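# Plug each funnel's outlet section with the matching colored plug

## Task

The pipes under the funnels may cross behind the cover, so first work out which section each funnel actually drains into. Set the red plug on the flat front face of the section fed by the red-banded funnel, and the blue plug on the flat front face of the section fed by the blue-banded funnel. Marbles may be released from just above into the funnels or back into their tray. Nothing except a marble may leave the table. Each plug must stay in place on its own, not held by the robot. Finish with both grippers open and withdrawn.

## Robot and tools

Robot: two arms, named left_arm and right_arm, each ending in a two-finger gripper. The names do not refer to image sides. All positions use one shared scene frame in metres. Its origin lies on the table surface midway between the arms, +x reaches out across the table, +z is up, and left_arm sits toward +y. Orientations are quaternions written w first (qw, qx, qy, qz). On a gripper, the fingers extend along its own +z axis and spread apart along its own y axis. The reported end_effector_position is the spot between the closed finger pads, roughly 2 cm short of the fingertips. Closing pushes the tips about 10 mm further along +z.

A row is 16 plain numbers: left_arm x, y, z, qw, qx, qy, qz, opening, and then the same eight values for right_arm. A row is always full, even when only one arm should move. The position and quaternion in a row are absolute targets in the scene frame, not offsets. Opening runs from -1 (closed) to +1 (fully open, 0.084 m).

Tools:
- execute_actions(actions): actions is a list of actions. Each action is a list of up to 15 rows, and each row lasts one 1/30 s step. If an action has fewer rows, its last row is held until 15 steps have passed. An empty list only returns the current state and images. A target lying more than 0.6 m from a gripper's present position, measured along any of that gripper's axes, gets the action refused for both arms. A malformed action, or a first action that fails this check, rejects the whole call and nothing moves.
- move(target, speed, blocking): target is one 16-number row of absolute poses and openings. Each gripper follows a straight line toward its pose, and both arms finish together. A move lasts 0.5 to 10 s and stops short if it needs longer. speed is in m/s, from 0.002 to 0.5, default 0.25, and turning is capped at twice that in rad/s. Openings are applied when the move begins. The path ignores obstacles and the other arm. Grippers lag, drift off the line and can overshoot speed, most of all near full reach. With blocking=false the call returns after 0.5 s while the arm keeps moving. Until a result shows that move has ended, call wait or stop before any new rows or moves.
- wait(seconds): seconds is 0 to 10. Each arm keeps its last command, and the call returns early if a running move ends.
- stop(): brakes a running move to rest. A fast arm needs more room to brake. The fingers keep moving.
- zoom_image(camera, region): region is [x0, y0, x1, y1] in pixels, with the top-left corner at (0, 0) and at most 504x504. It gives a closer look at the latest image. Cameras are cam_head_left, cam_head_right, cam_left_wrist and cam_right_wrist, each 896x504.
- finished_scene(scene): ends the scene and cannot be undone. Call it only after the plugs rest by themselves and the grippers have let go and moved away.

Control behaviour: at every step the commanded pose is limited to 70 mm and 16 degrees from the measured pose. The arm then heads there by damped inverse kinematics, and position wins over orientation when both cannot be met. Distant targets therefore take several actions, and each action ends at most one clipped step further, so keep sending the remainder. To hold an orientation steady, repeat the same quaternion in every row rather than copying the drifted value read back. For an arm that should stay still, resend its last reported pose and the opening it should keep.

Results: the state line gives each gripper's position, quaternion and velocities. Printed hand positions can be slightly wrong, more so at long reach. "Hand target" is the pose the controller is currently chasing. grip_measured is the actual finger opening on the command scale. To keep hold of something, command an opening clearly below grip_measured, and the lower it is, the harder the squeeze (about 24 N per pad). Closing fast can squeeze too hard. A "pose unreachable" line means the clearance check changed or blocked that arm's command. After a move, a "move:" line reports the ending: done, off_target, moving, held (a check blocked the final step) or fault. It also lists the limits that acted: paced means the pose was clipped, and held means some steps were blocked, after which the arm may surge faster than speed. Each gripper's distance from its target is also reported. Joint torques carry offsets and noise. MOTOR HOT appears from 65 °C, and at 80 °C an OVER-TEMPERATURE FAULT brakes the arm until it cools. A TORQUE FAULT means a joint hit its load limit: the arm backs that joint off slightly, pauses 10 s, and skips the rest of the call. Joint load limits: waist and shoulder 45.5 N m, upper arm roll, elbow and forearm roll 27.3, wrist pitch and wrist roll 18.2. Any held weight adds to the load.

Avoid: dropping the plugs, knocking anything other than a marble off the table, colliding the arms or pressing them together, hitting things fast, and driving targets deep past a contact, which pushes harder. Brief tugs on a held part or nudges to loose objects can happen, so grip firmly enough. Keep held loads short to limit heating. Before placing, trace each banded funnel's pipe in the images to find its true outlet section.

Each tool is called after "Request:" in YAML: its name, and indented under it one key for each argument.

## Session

Request:
execute_actions:
  actions: []

Scene clock: 0.00 s.
left_arm: end_effector_position=(+0.2859, +0.6740, +0.3417) grip_measured=+1.00 end_effector_quat_wxyz=(+0.101, +0.224, +0.962, -0.120) end_effector_velocity=(-0.000, +0.000, +0.000) end_effector_angular_velocity=(-0.000, -0.001, -0.000) | right_arm: end_effector_position=(+0.2668, +0.0359, +0.3248) grip_measured=+1.00 end_effector_quat_wxyz=(+0.335, -0.342, +0.842, +0.250) end_effector_velocity=(-0.000, -0.000, +0.000) end_effector_angular_velocity=(-0.000, -0.000, +0.000)
Joint positions: left_arm=[ 0.766  0.152  0.073  1.626 -0.281  1.639 -1.669  0.084] | right_arm=[ 1.539 -0.403 -0.342  0.647 -0.81   0.225 -2.123  0.084]
Joint velocities: left_arm=[ 0.001 -0.    -0.     0.    -0.001  0.     0.002 -0.   ] | right_arm=[ 0.    -0.001  0.001 -0.     0.     0.001  0.     0.   ]
Joint torques (N m, as the arm reports them, + toward a larger angle): no reading
Motor temperatures (°C, as the motors report them): left_arm=[39 37 44 42 39 39 39] | right_arm=[43 44 40 37 45 44 39]
Hand target (left_arm): +0.286, +0.674, +0.342; +0.101, +0.224, +0.962, -0.120
Hand target (right_arm): +0.267, +0.036, +0.325; +0.335, -0.342, +0.842, +0.250

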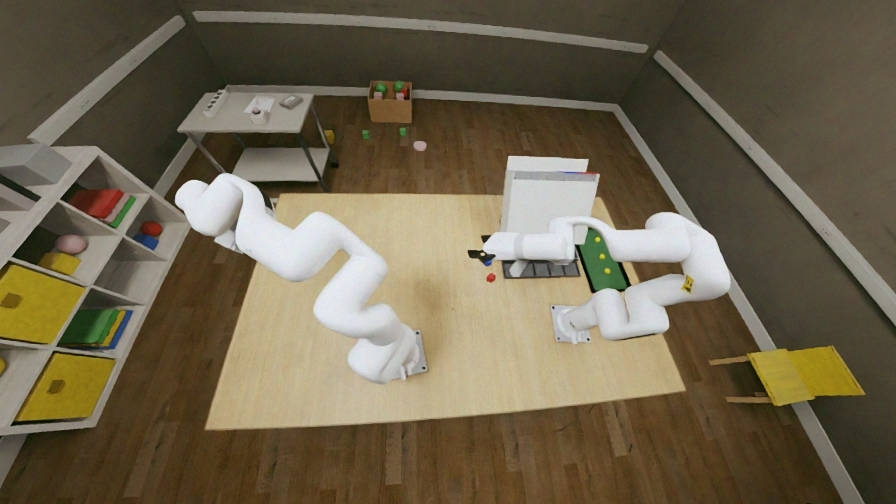

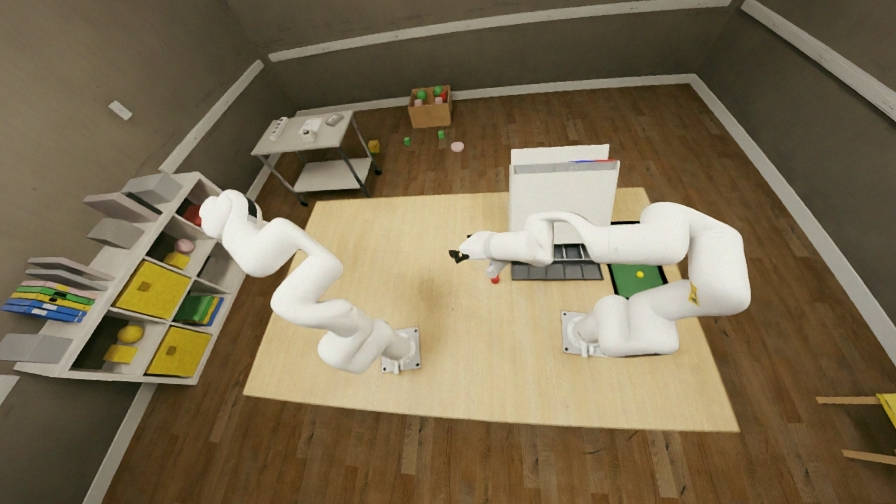

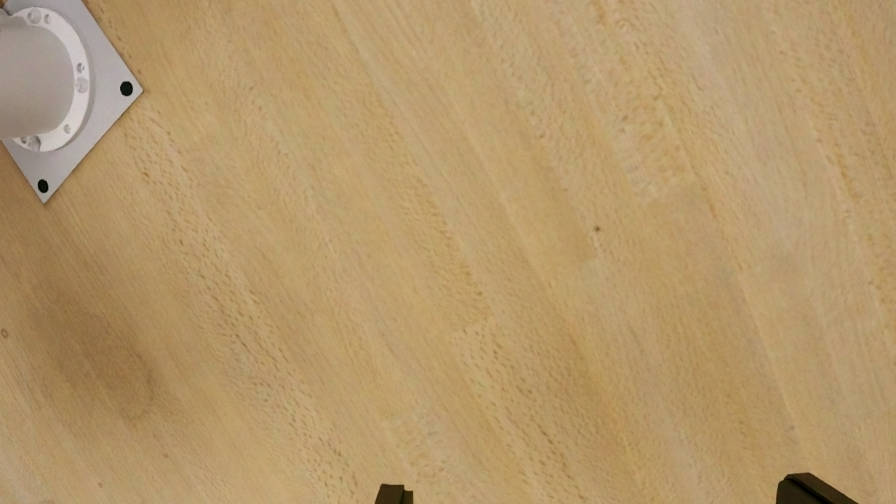

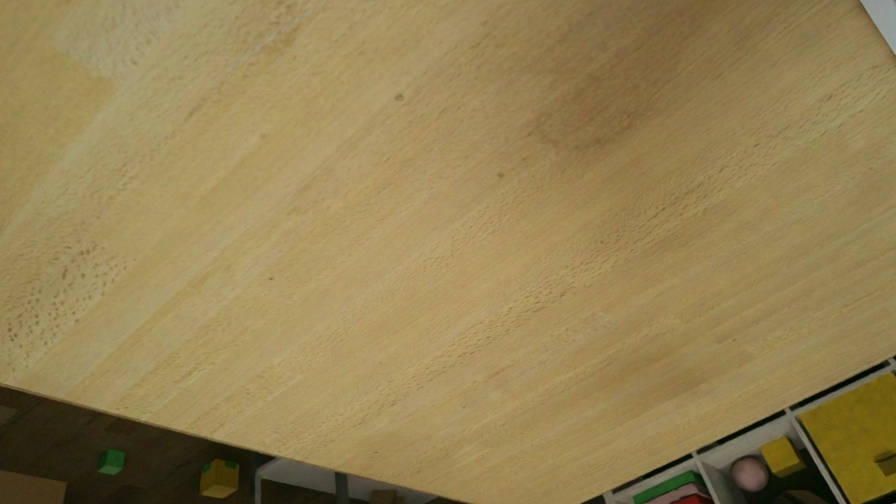

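Request:
move:
  target: [0.33,-0.09,0.15,0,0,1,0,0.25,0.335,-0.68,0.15,0,0,1,0,0]
  speed: 0.4

action 0: the call puts the target (left_arm/x, left_arm/y, left_arm/z) 0.610 m from left_arm's end_effector_position in the last result along the gripper's own y axis as it stood there; a target may be at most 0.6 m away along each of those axes, so nothing of the call was run and nothing moved. Command a nearer target, and go on from there in a later call.

Request:
move:
  target: [0.33,-0.07,0.15,0,0,1,0,0.25,0.335,-0.68,0.15,0,0,1,0,0]
  speed: 0.4

Scene clock: 41.53 s.
left_arm: end_effector_position=(+0.3333, -0.0686, +0.1500) grip_measured=+0.24 end_effector_quat_wxyz=(+0.000, +0.000, +1.000, +0.003) end_effector_velocity=(-0.000, -0.001, +0.000) end_effector_angular_velocity=(+0.009, +0.007, +0.002) | right_arm: end_effector_position=(+0.3344, -0.6792, +0.1518) grip_measured=-0.01 end_effector_quat_wxyz=(-0.003, -0.001, +1.000, +0.003) end_effector_velocity=(+0.000, +0.000, +0.000) end_effector_angular_velocity=(-0.000, -0.000, +0.002)
Joint positions: left_arm=[-0.052  0.447 -1.039  1.217  0.454  1.03  -4.26   0.054] | right_arm=[ 0.837 -0.99  -1.274  0.754 -0.96   1.341 -3.14   0.044]
Joint velocities: left_arm=[-0.014  0.01   0.007  0.017  0.003  0.02  -0.005  0.   ] | right_arm=[ 0.    -0.     0.001  0.    -0.    -0.    -0.001  0.   ]
Joint torques (N m, as the arm reports them, + toward a larger angle): left_arm=[  0.33 -26.36  -5.42  14.59  -0.14  -2.29  -0.17] | right_arm=[ 1.09  7.65 14.15 10.75 -0.28 -1.48 -0.02]
Motor temperatures (°C, as the motors report them): left_arm=[39 38 44 44 39 39 39] | right_arm=[43 44 40 39 45 44 39]
Hand target (left_arm): +0.333, -0.069, +0.150; -0.000, +0.000, +1.000, +0.003
Hand target (right_arm): +0.334, -0.679, +0.152; -0.003, -0.001, +1.000, +0.003
Off the commanded pose (left_arm): 0.004 m, 0 deg.
Off the commanded pose (right_arm): 0.002 m, 0 deg.
move: off_target (left_arm); limits=paced

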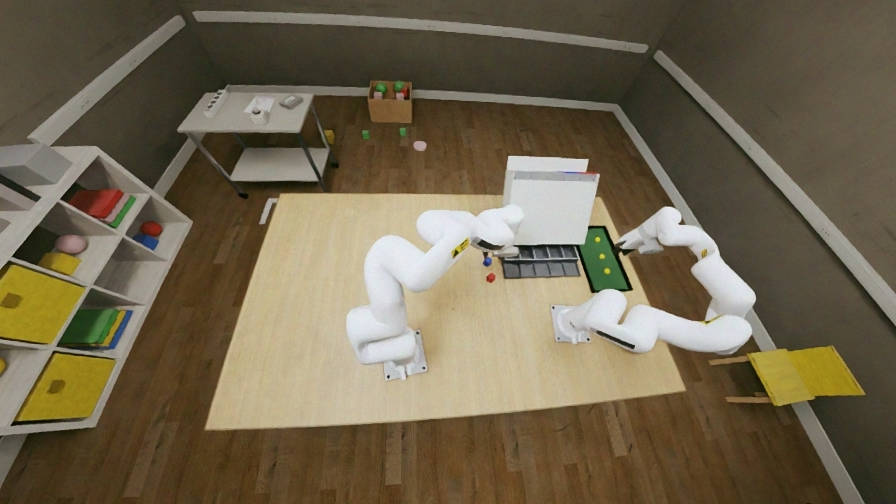

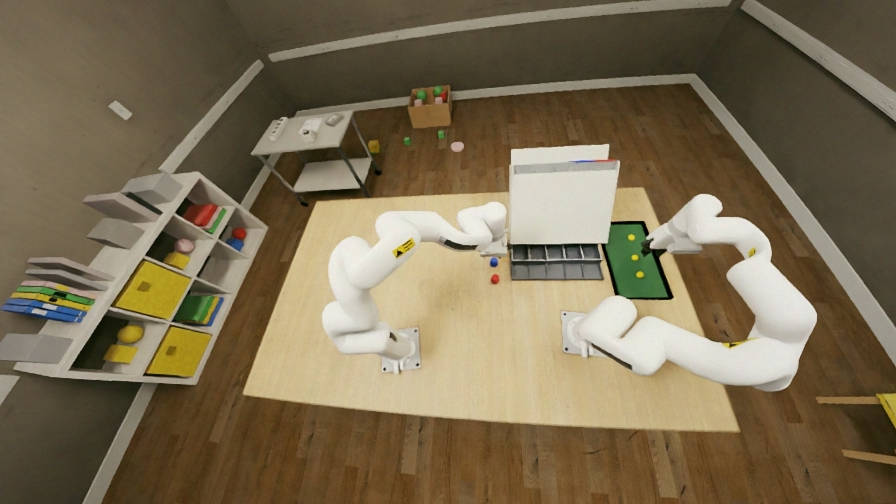

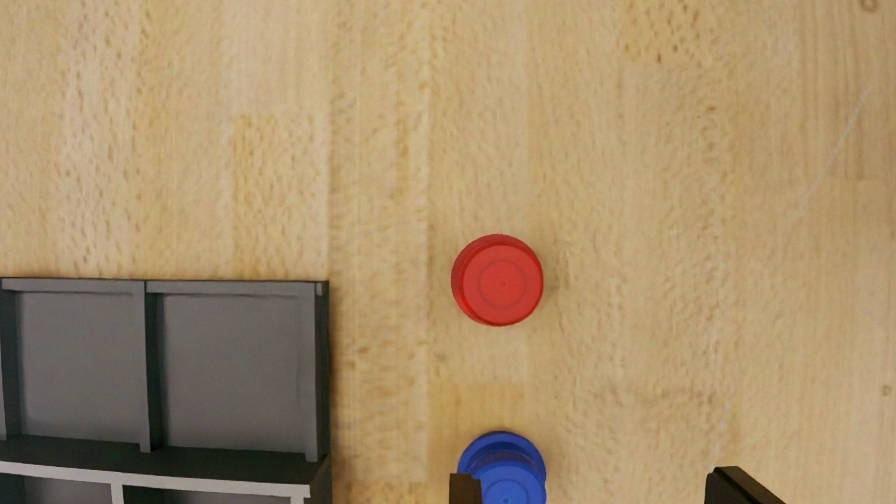

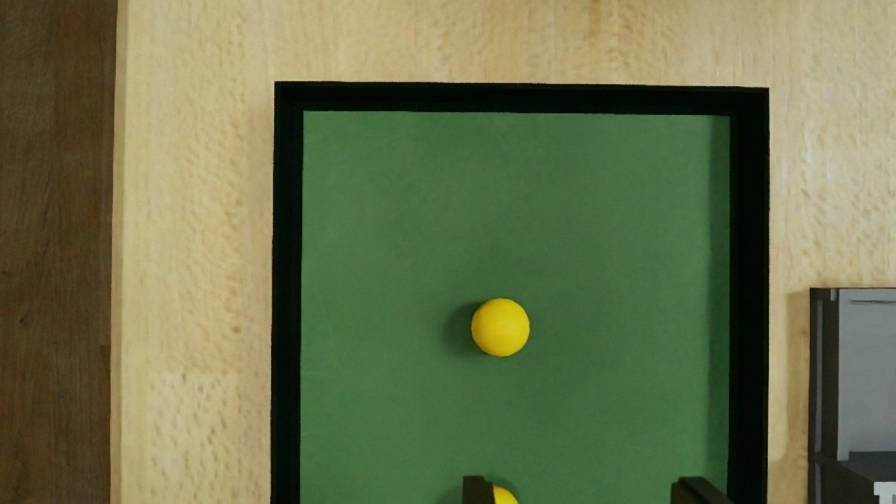

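Request:
move:
  target: [0.277,-0.081,0.08,0,0,1,0,0.25,0.296,-0.687,0.075,0,0,1,0,0]
  speed: 0.2

Scene clock: 63.73 s.
left_arm: end_effector_position=(+0.2772, -0.0811, +0.0804) grip_measured=+0.24 end_effector_quat_wxyz=(+0.000, -0.000, +1.000, -0.000) end_effector_velocity=(-0.002, -0.001, -0.002) end_effector_angular_velocity=(+0.001, -0.000, -0.002) | right_arm: end_effector_position=(+0.2960, -0.6870, +0.0754) grip_measured=-0.01 end_effector_quat_wxyz=(+0.000, -0.000, +1.000, +0.000) end_effector_velocity=(-0.001, -0.001, -0.003) end_effector_angular_velocity=(-0.002, +0.003, -0.000)
Joint positions: left_arm=[-0.138  0.489 -0.991  1.04   0.557  0.838 -4.435  0.054] | right_arm=[ 0.745 -1.042 -1.454  0.609 -1.162  1.206 -3.145  0.044]
Joint velocities: left_arm=[-0.008  0.003  0.004 -0.002  0.005 -0.003 -0.007  0.   ] | right_arm=[ 0.002  0.003 -0.009 -0.001 -0.007 -0.004  0.001  0.   ]
Joint torques (N m, as the arm reports them, + toward a larger angle): left_arm=[  0.37 -26.37  -5.47  13.04  -0.11  -2.59  -0.07] | right_arm=[ 1.41  8.42 14.71  8.47 -0.54 -1.43  0.07]
Motor temperatures (°C, as the motors report them): left_arm=[39 38 44 44 39 39 39] | right_arm=[43 44 42 38 45 44 39]
Hand target (left_arm): +0.277, -0.081, +0.080; +0.000, +0.000, +1.000, +0.000
Hand target (right_arm): +0.296, -0.687, +0.075; +0.000, -0.000, +1.000, +0.000
Off the commanded pose (left_arm): 0.000 m, 0 deg.
Off the commanded pose (right_arm): 0.000 m, 0 deg.
move: done

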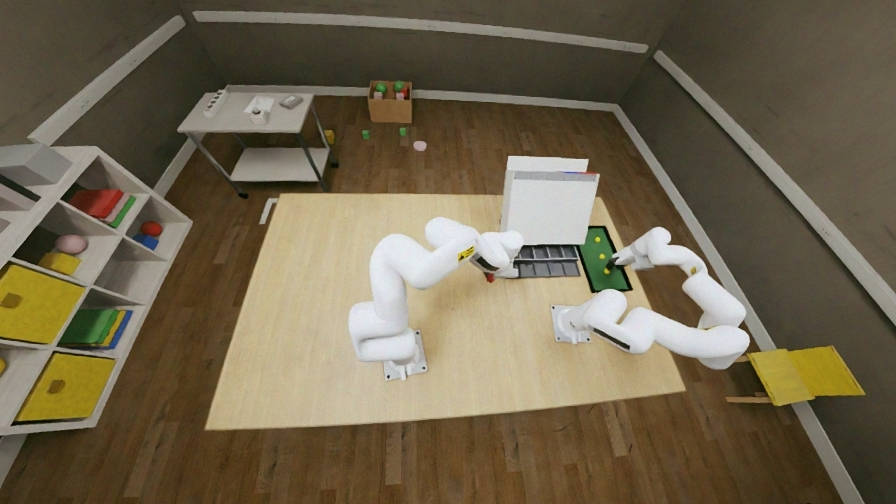

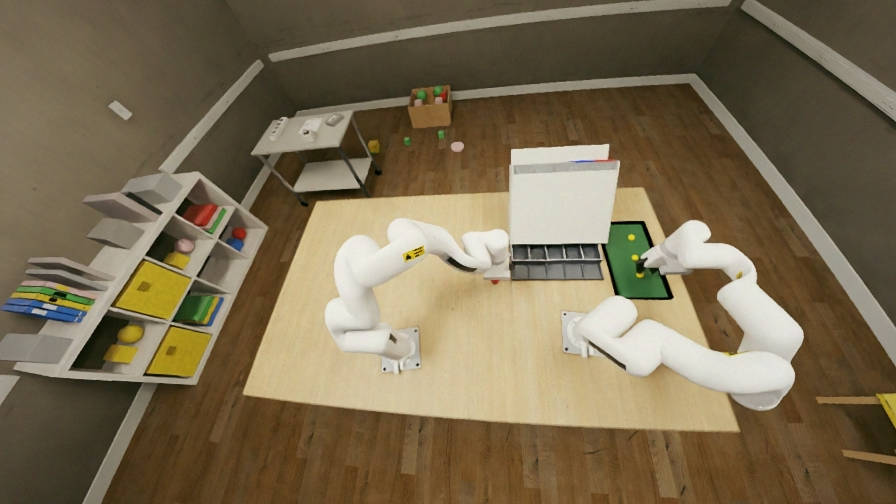

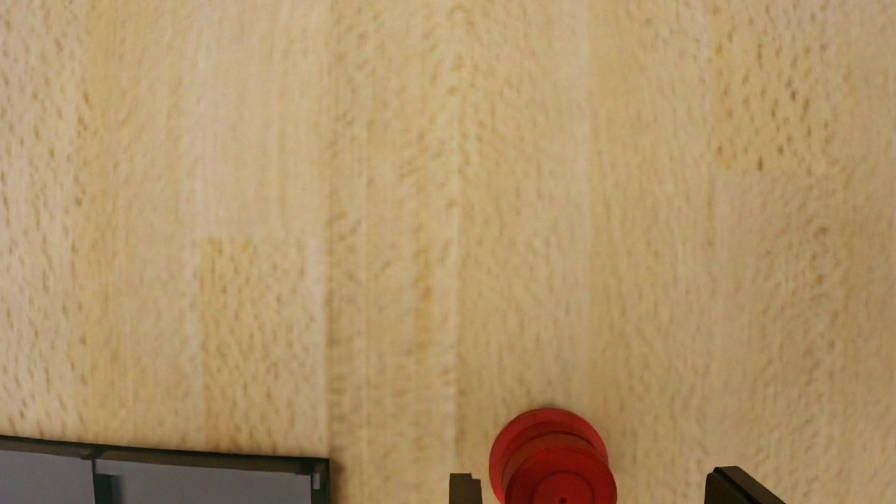

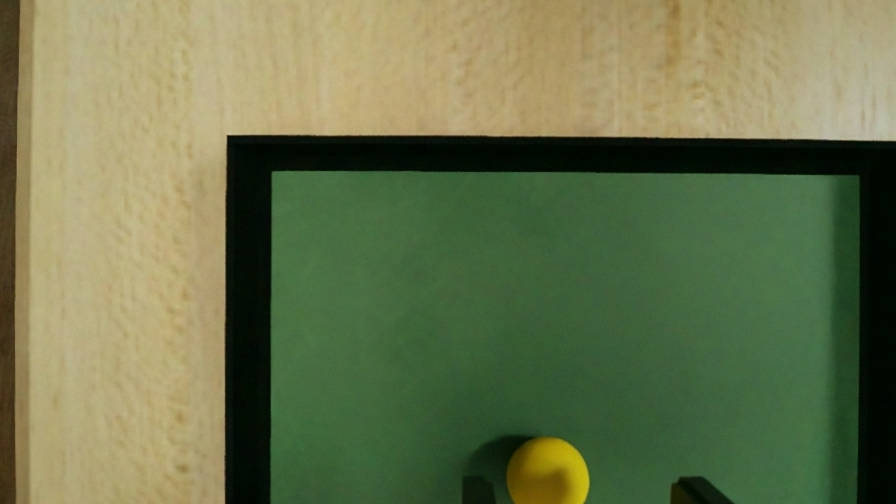

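Request:
move:
  target: [0.278,-0.081,0.033,0,0,1,0,0.25,0.297,-0.687,0.030,0,0,1,0,0]
  speed: 0.12

Request:
execute_actions:
  actions:
    - [[0.278,-0.081,0.033,0,0,1,0,0.1,0.297,-0.687,0.030,0,0,1,0,-0.1],[0.278,-0.081,0.033,0,0,1,0,0.0,0.297,-0.687,0.030,0,0,1,0,-0.2],[0.278,-0.081,0.033,0,0,1,0,-0.1,0.297,-0.687,0.030,0,0,1,0,-0.28],[0.278,-0.081,0.033,0,0,1,0,-0.2,0.297,-0.687,0.030,0,0,1,0,-0.35],[0.278,-0.081,0.033,0,0,1,0,-0.27,0.297,-0.687,0.030,0,0,1,0,-0.42],[0.278,-0.081,0.033,0,0,1,0,-0.34,0.297,-0.687,0.030,0,0,1,0,-0.48],[0.278,-0.081,0.033,0,0,1,0,-0.42,0.297,-0.687,0.030,0,0,1,0,-0.55],[0.278,-0.081,0.033,0,0,1,0,-0.5,0.297,-0.687,0.030,0,0,1,0,-0.62],[0.278,-0.081,0.033,0,0,1,0,-0.6,0.297,-0.687,0.030,0,0,1,0,-0.7],[0.278,-0.081,0.033,0,0,1,0,-0.7,0.297,-0.687,0.030,0,0,1,0,-0.75],[0.278,-0.081,0.033,0,0,1,0,-0.8,0.297,-0.687,0.030,0,0,1,0,-0.8]]

Scene clock: 75.87 s.
left_arm: end_effector_position=(+0.2779, -0.0810, +0.0333) grip_measured=+0.24 end_effector_quat_wxyz=(+0.000, +0.000, +1.000, -0.000) end_effector_velocity=(+0.001, +0.000, -0.002) end_effector_angular_velocity=(+0.001, -0.000, -0.001) | right_arm: end_effector_position=(+0.2969, -0.6871, +0.0304) grip_measured=-0.01 end_effector_quat_wxyz=(+0.000, -0.000, +1.000, -0.000) end_effector_velocity=(+0.000, -0.000, -0.002) end_effector_angular_velocity=(-0.000, +0.000, +0.001)
Joint positions: left_arm=[-0.216  0.59  -0.888  1.034  0.679  0.758 -4.511  0.054] | right_arm=[ 0.818 -1.048 -1.617  0.603 -1.29   1.121 -3.097  0.044]
Joint velocities: left_arm=[-0.005  0.005  0.007  0.002  0.005 -0.002 -0.001  0.   ] | right_arm=[ 0.006 -0.001 -0.009  0.002 -0.007 -0.003  0.002 -0.   ]
Joint torques (N m, as the arm reports them, + toward a larger angle): left_arm=[ -0.19 -29.47  -6.46  11.86   0.1   -2.16  -0.12] | right_arm=[ 0.54  9.84 14.07  6.2  -0.24 -1.51 -0.13]
Motor temperatures (°C, as the motors report them): left_arm=[39 38 44 43 39 39 39] | right_arm=[43 44 42 37 45 44 39]
Hand target (left_arm): +0.278, -0.081, +0.033; +0.000, +0.000, +1.000, +0.000
Hand target (right_arm): +0.297, -0.687, +0.030; +0.000, -0.000, +1.000, -0.000
Off the commanded pose (left_arm): 0.000 m, 0 deg.
Off the commanded pose (right_arm): 0.000 m, 0 deg.
move: done

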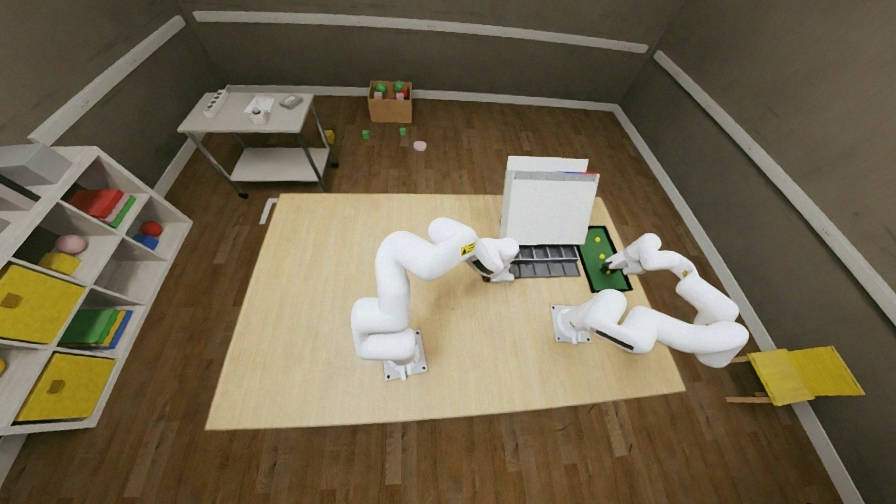

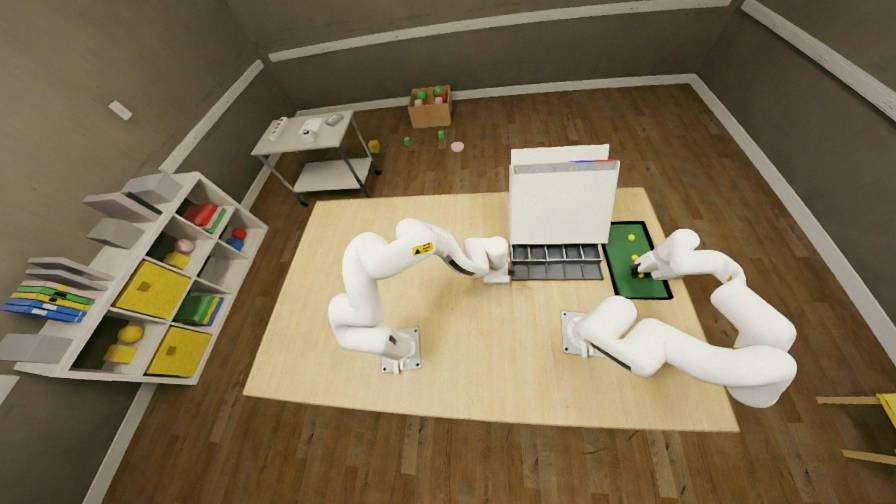

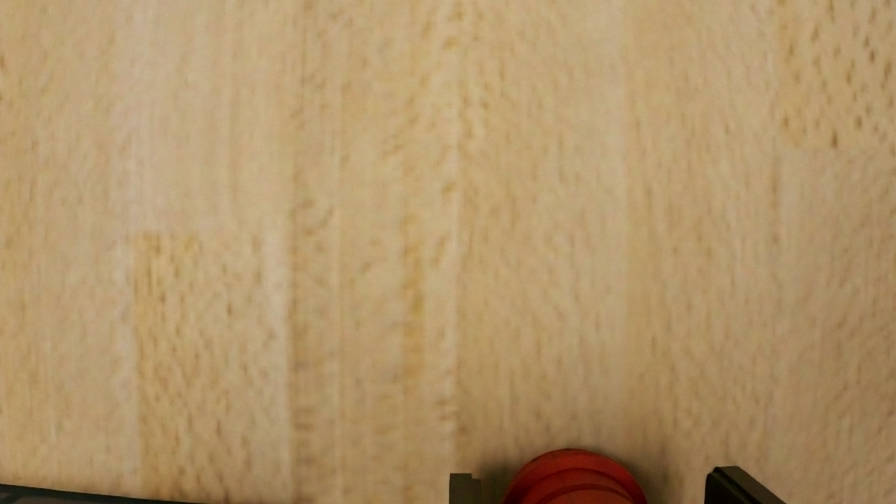

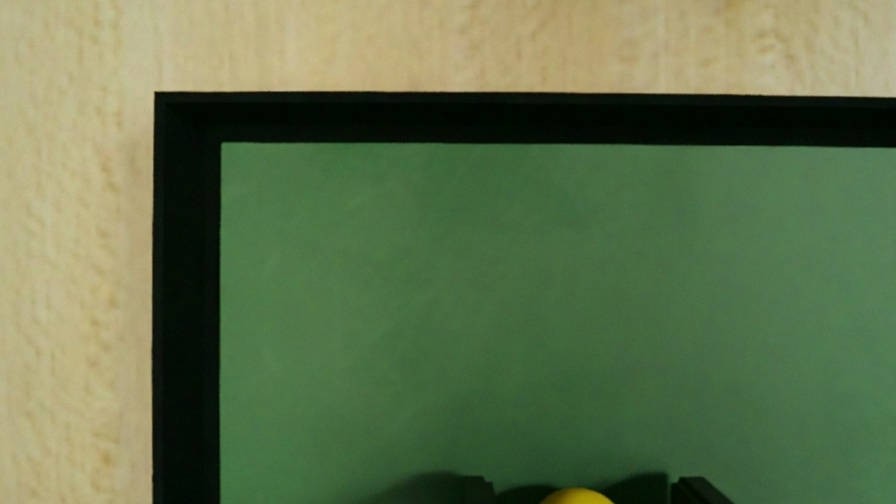

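Scene clock: 76.37 s.
left_arm: end_effector_position=(+0.2781, -0.0811, +0.0331) grip_measured=-0.33 end_effector_quat_wxyz=(+0.000, +0.000, +1.000, -0.000) end_effector_velocity=(-0.000, -0.000, -0.000) end_effector_angular_velocity=(+0.000, +0.000, +0.002) | right_arm: end_effector_position=(+0.2970, -0.6870, +0.0300) grip_measured=-0.47 end_effector_quat_wxyz=(+0.000, -0.000, +1.000, -0.000) end_effector_velocity=(+0.000, -0.000, +0.000) end_effector_angular_velocity=(+0.000, -0.001, -0.002)
Joint positions: left_arm=[-0.216  0.59  -0.887  1.035  0.679  0.757 -4.511  0.03 ] | right_arm=[ 0.819 -1.048 -1.619  0.603 -1.291  1.121 -3.097  0.024]
Joint velocities: left_arm=[-0.001  0.     0.     0.    -0.     0.001 -0.002 -0.   ] | right_arm=[-0.001 -0.     0.     0.    -0.    -0.     0.002  0.   ]
Joint torques (N m, as the arm reports them, + toward a larger angle): left_arm=[ -0.42 -29.33  -6.17  11.54  -0.21  -2.17   0.24] | right_arm=[ 0.6   9.05 13.87  6.85 -0.47 -1.45  0.2 ]
Motor temperatures (°C, as the motors report them): left_arm=[39 38 44 43 39 39 39] | right_arm=[43 44 42 37 45 44 39]
Hand target (left_arm): +0.278, -0.081, +0.033; -0.000, +0.000, +1.000, +0.000
Hand target (right_arm): +0.297, -0.687, +0.030; +0.000, -0.000, +1.000, -0.000
Off the commanded pose (left_arm): 0.000 m, 0 deg.
Off the commanded pose (right_arm): 0.000 m, 0 deg.

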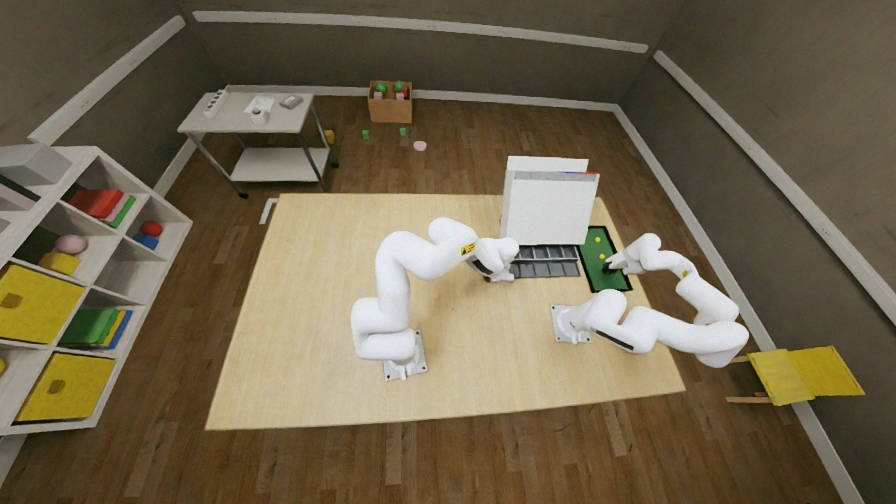

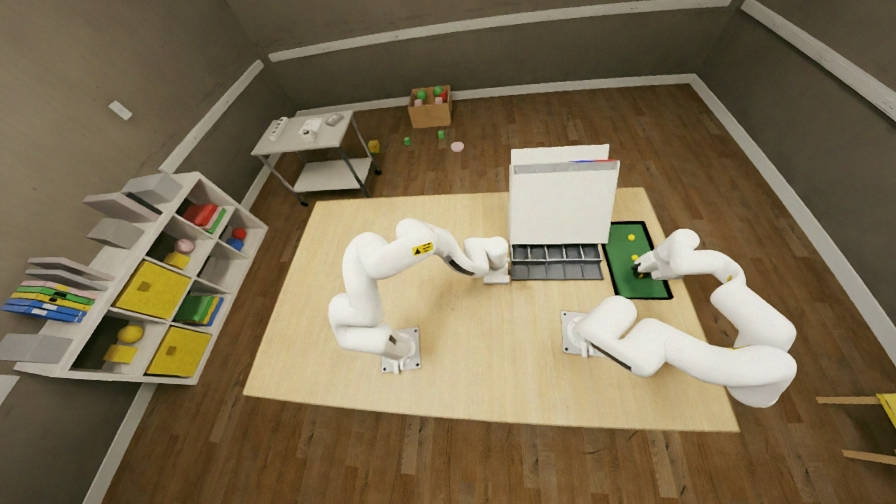

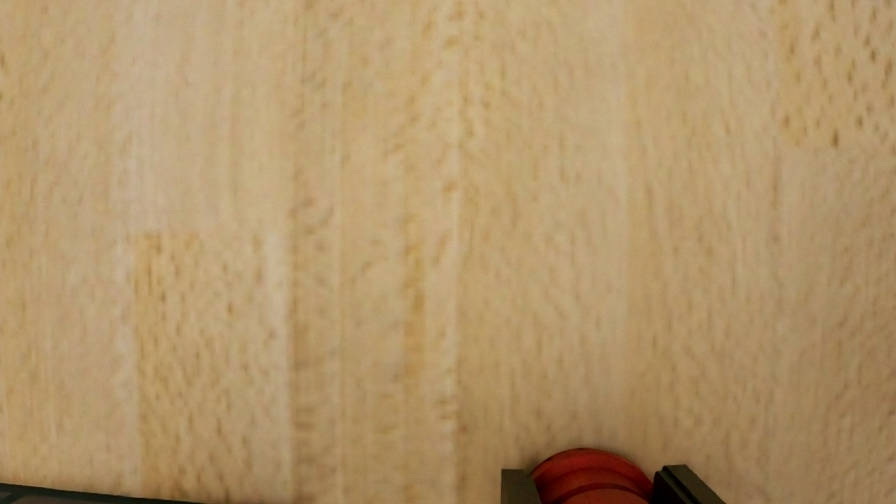

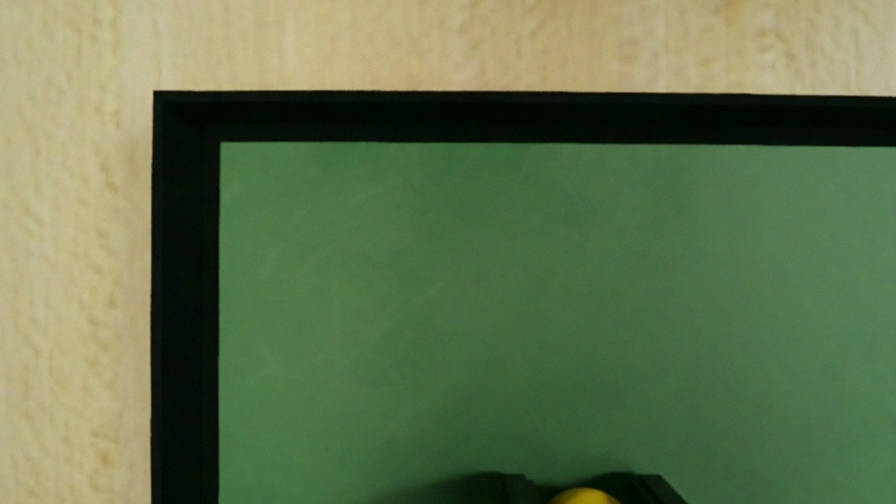

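Request:
move:
  target: [0.278,-0.081,0.09,0,0,1,0,-0.8,0.55,-0.52,0.41,0.216,0,0.976,0,-0.8]
  speed: 0.4

Request:
move:
  target: [0.278,-0.081,0.09,0,0,1,0,-0.8,0.64,-0.50,0.39,0.216,0,0.976,0,-0.8]
  speed: 0.2

Scene clock: 90.37 s.
left_arm: end_effector_position=(+0.2782, -0.0811, +0.0901) grip_measured=-0.33 end_effector_quat_wxyz=(-0.000, -0.000, +1.000, -0.000) end_effector_velocity=(+0.001, -0.000, +0.001) end_effector_angular_velocity=(-0.002, -0.002, +0.001) | right_arm: end_effector_position=(+0.5504, -0.5196, +0.4090) grip_measured=-0.47 end_effector_quat_wxyz=(+0.217, +0.000, +0.976, -0.001) end_effector_velocity=(+0.002, +0.001, +0.002) end_effector_angular_velocity=(+0.001, +0.005, +0.003)
Joint positions: left_arm=[-0.12   0.473 -1.013  1.047  0.536  0.858 -4.419  0.03 ] | right_arm=[ 1.352 -0.713 -1.022  1.274 -0.729  1.26  -2.83   0.024]
Joint velocities: left_arm=[ 0.001 -0.    -0.     0.002  0.    -0.     0.    -0.   ] | right_arm=[ 0.015  0.009 -0.011  0.018  0.008  0.008 -0.007  0.   ]
Joint torques (N m, as the arm reports them, + toward a larger angle): left_arm=[  0.05 -25.44  -5.68  13.69   0.19  -2.24  -0.03] | right_arm=[ 1.11  5.53 11.85 14.48 -0.15 -2.21  0.17]
Motor temperatures (°C, as the motors report them): left_arm=[39 38 44 43 39 39 39] | right_arm=[43 44 42 37 45 44 39]
Hand target (left_arm): +0.278, -0.081, +0.090; -0.000, -0.000, +1.000, -0.000
Hand target (right_arm): +0.551, -0.519, +0.409; +0.217, +0.000, +0.976, -0.001
Off the commanded pose (left_arm): 0.000 m, 0 deg.
Off the commanded pose (right_arm): 0.001 m, 0 deg.
move: done; limits=paced

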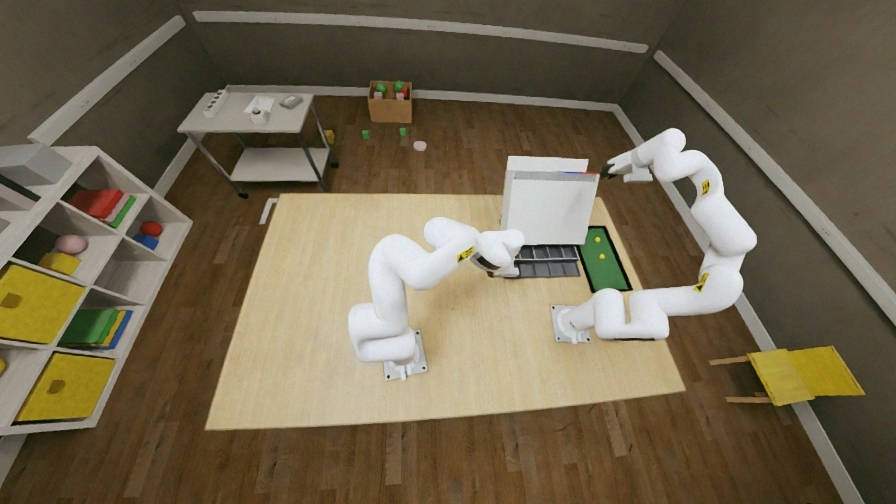

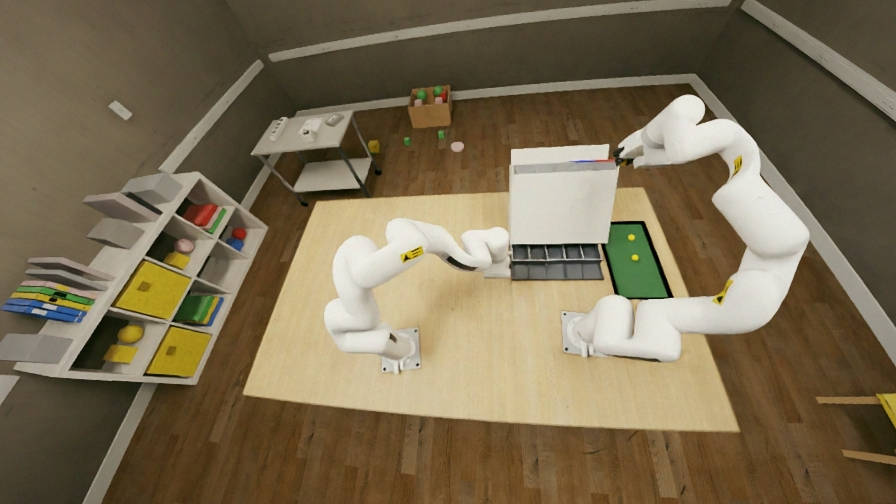

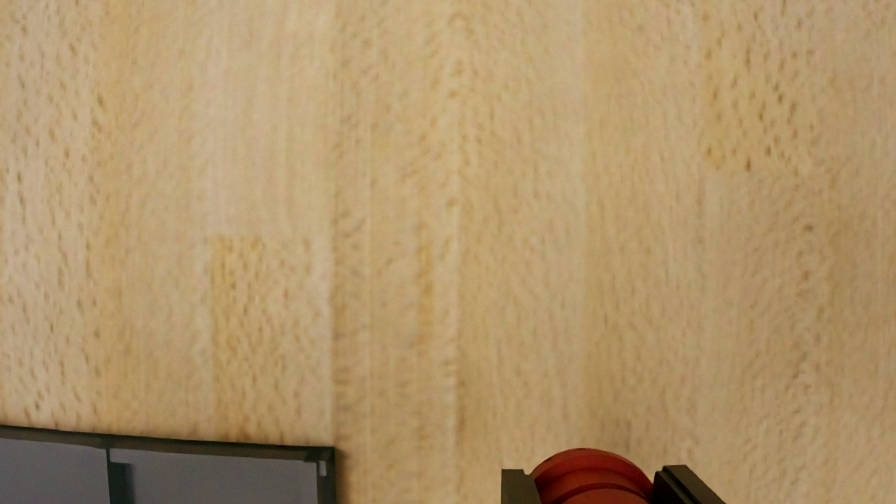

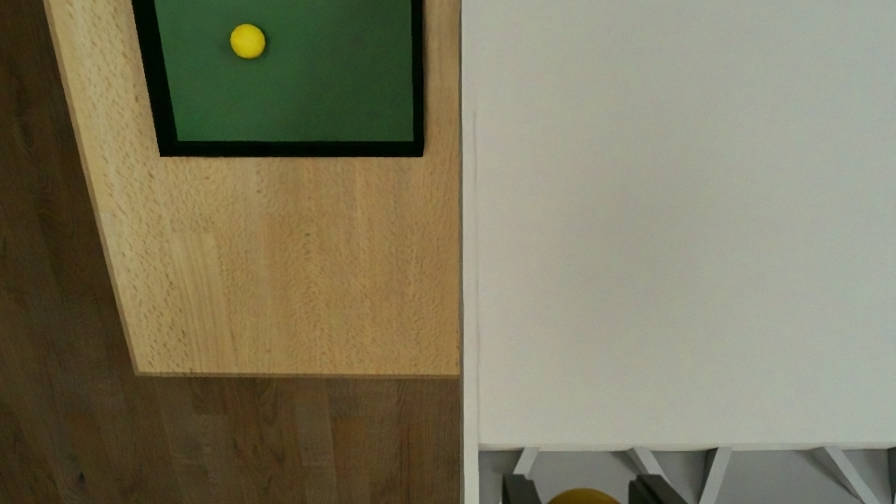

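Scene clock: 91.57 s.
left_arm: end_effector_position=(+0.2780, -0.0810, +0.0900) grip_measured=-0.33 end_effector_quat_wxyz=(-0.000, -0.000, +1.000, -0.000) end_effector_velocity=(+0.000, -0.000, +0.000) end_effector_angular_velocity=(-0.001, -0.001, +0.001) | right_arm: end_effector_position=(+0.6395, -0.5000, +0.3907) grip_measured=-0.47 end_effector_quat_wxyz=(+0.217, +0.000, +0.976, -0.000) end_effector_velocity=(+0.002, +0.000, -0.001) end_effector_angular_velocity=(+0.000, +0.009, +0.000)
Joint positions: left_arm=[-0.119  0.473 -1.014  1.046  0.536  0.858 -4.419  0.03 ] | right_arm=[ 1.777 -0.555 -1.454  1.506 -0.664  1.153 -2.872  0.024]
Joint velocities: left_arm=[-0.     0.    -0.     0.001  0.001  0.    -0.001  0.   ] | right_arm=[ 0.025  0.    -0.02   0.017  0.002  0.013 -0.003 -0.   ]
Joint torques (N m, as the arm reports them, + toward a larger angle): left_arm=[ -0.02 -26.02  -5.34  13.39   0.29  -2.36   0.1 ] | right_arm=[ 0.38 11.39 10.66 15.06 -0.39 -2.6   0.16]
Motor temperatures (°C, as the motors report them): left_arm=[39 38 44 43 39 39 39] | right_arm=[43 44 42 37 45 44 39]
Hand target (left_arm): +0.278, -0.081, +0.090; -0.000, -0.000, +1.000, -0.000
Hand target (right_arm): +0.640, -0.500, +0.391; +0.217, +0.000, +0.976, -0.000
Off the commanded pose (left_arm): 0.000 m, 0 deg.
Off the commanded pose (right_arm): 0.001 m, 0 deg.
move: done

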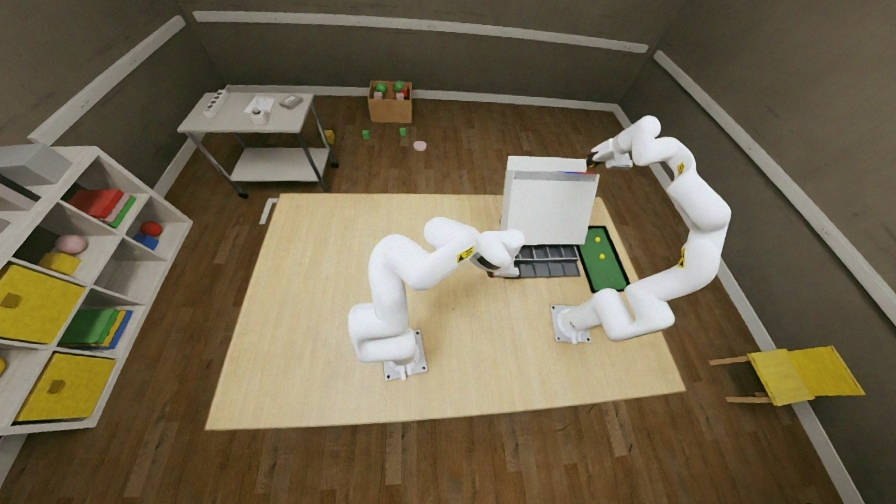

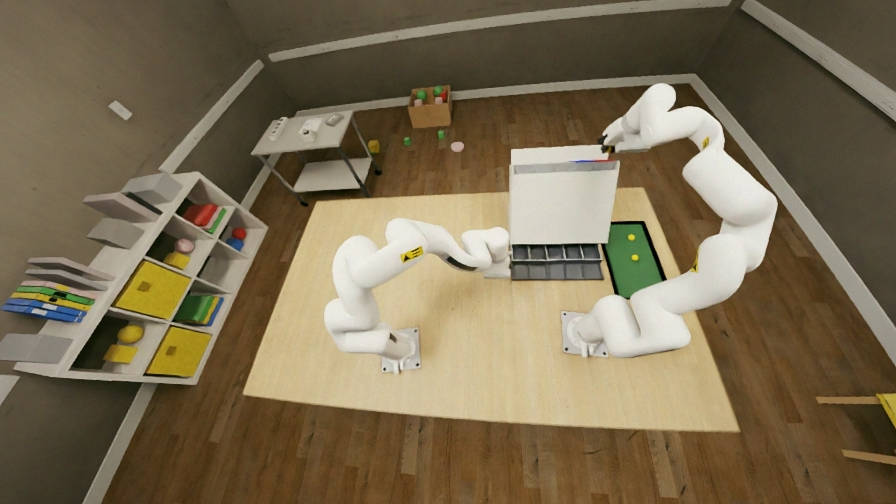

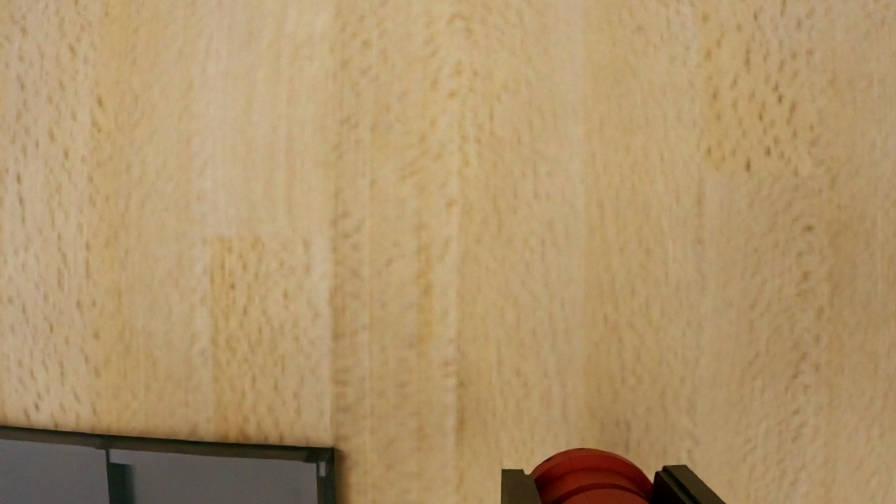

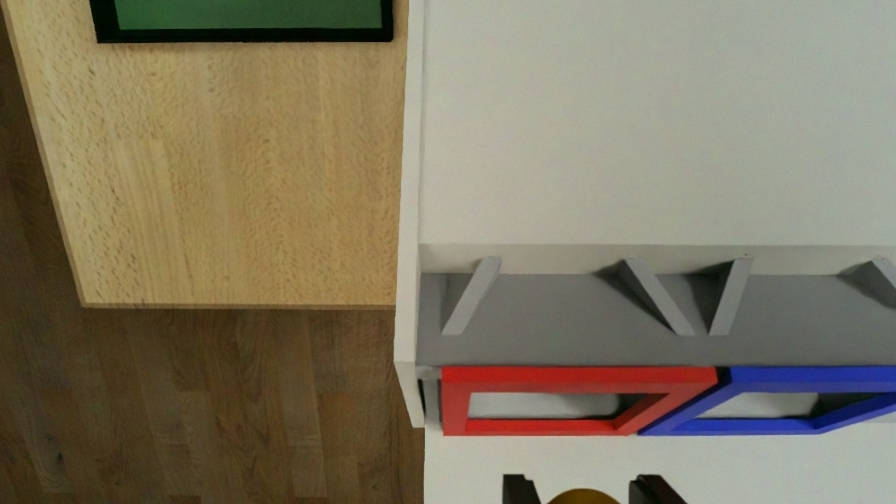

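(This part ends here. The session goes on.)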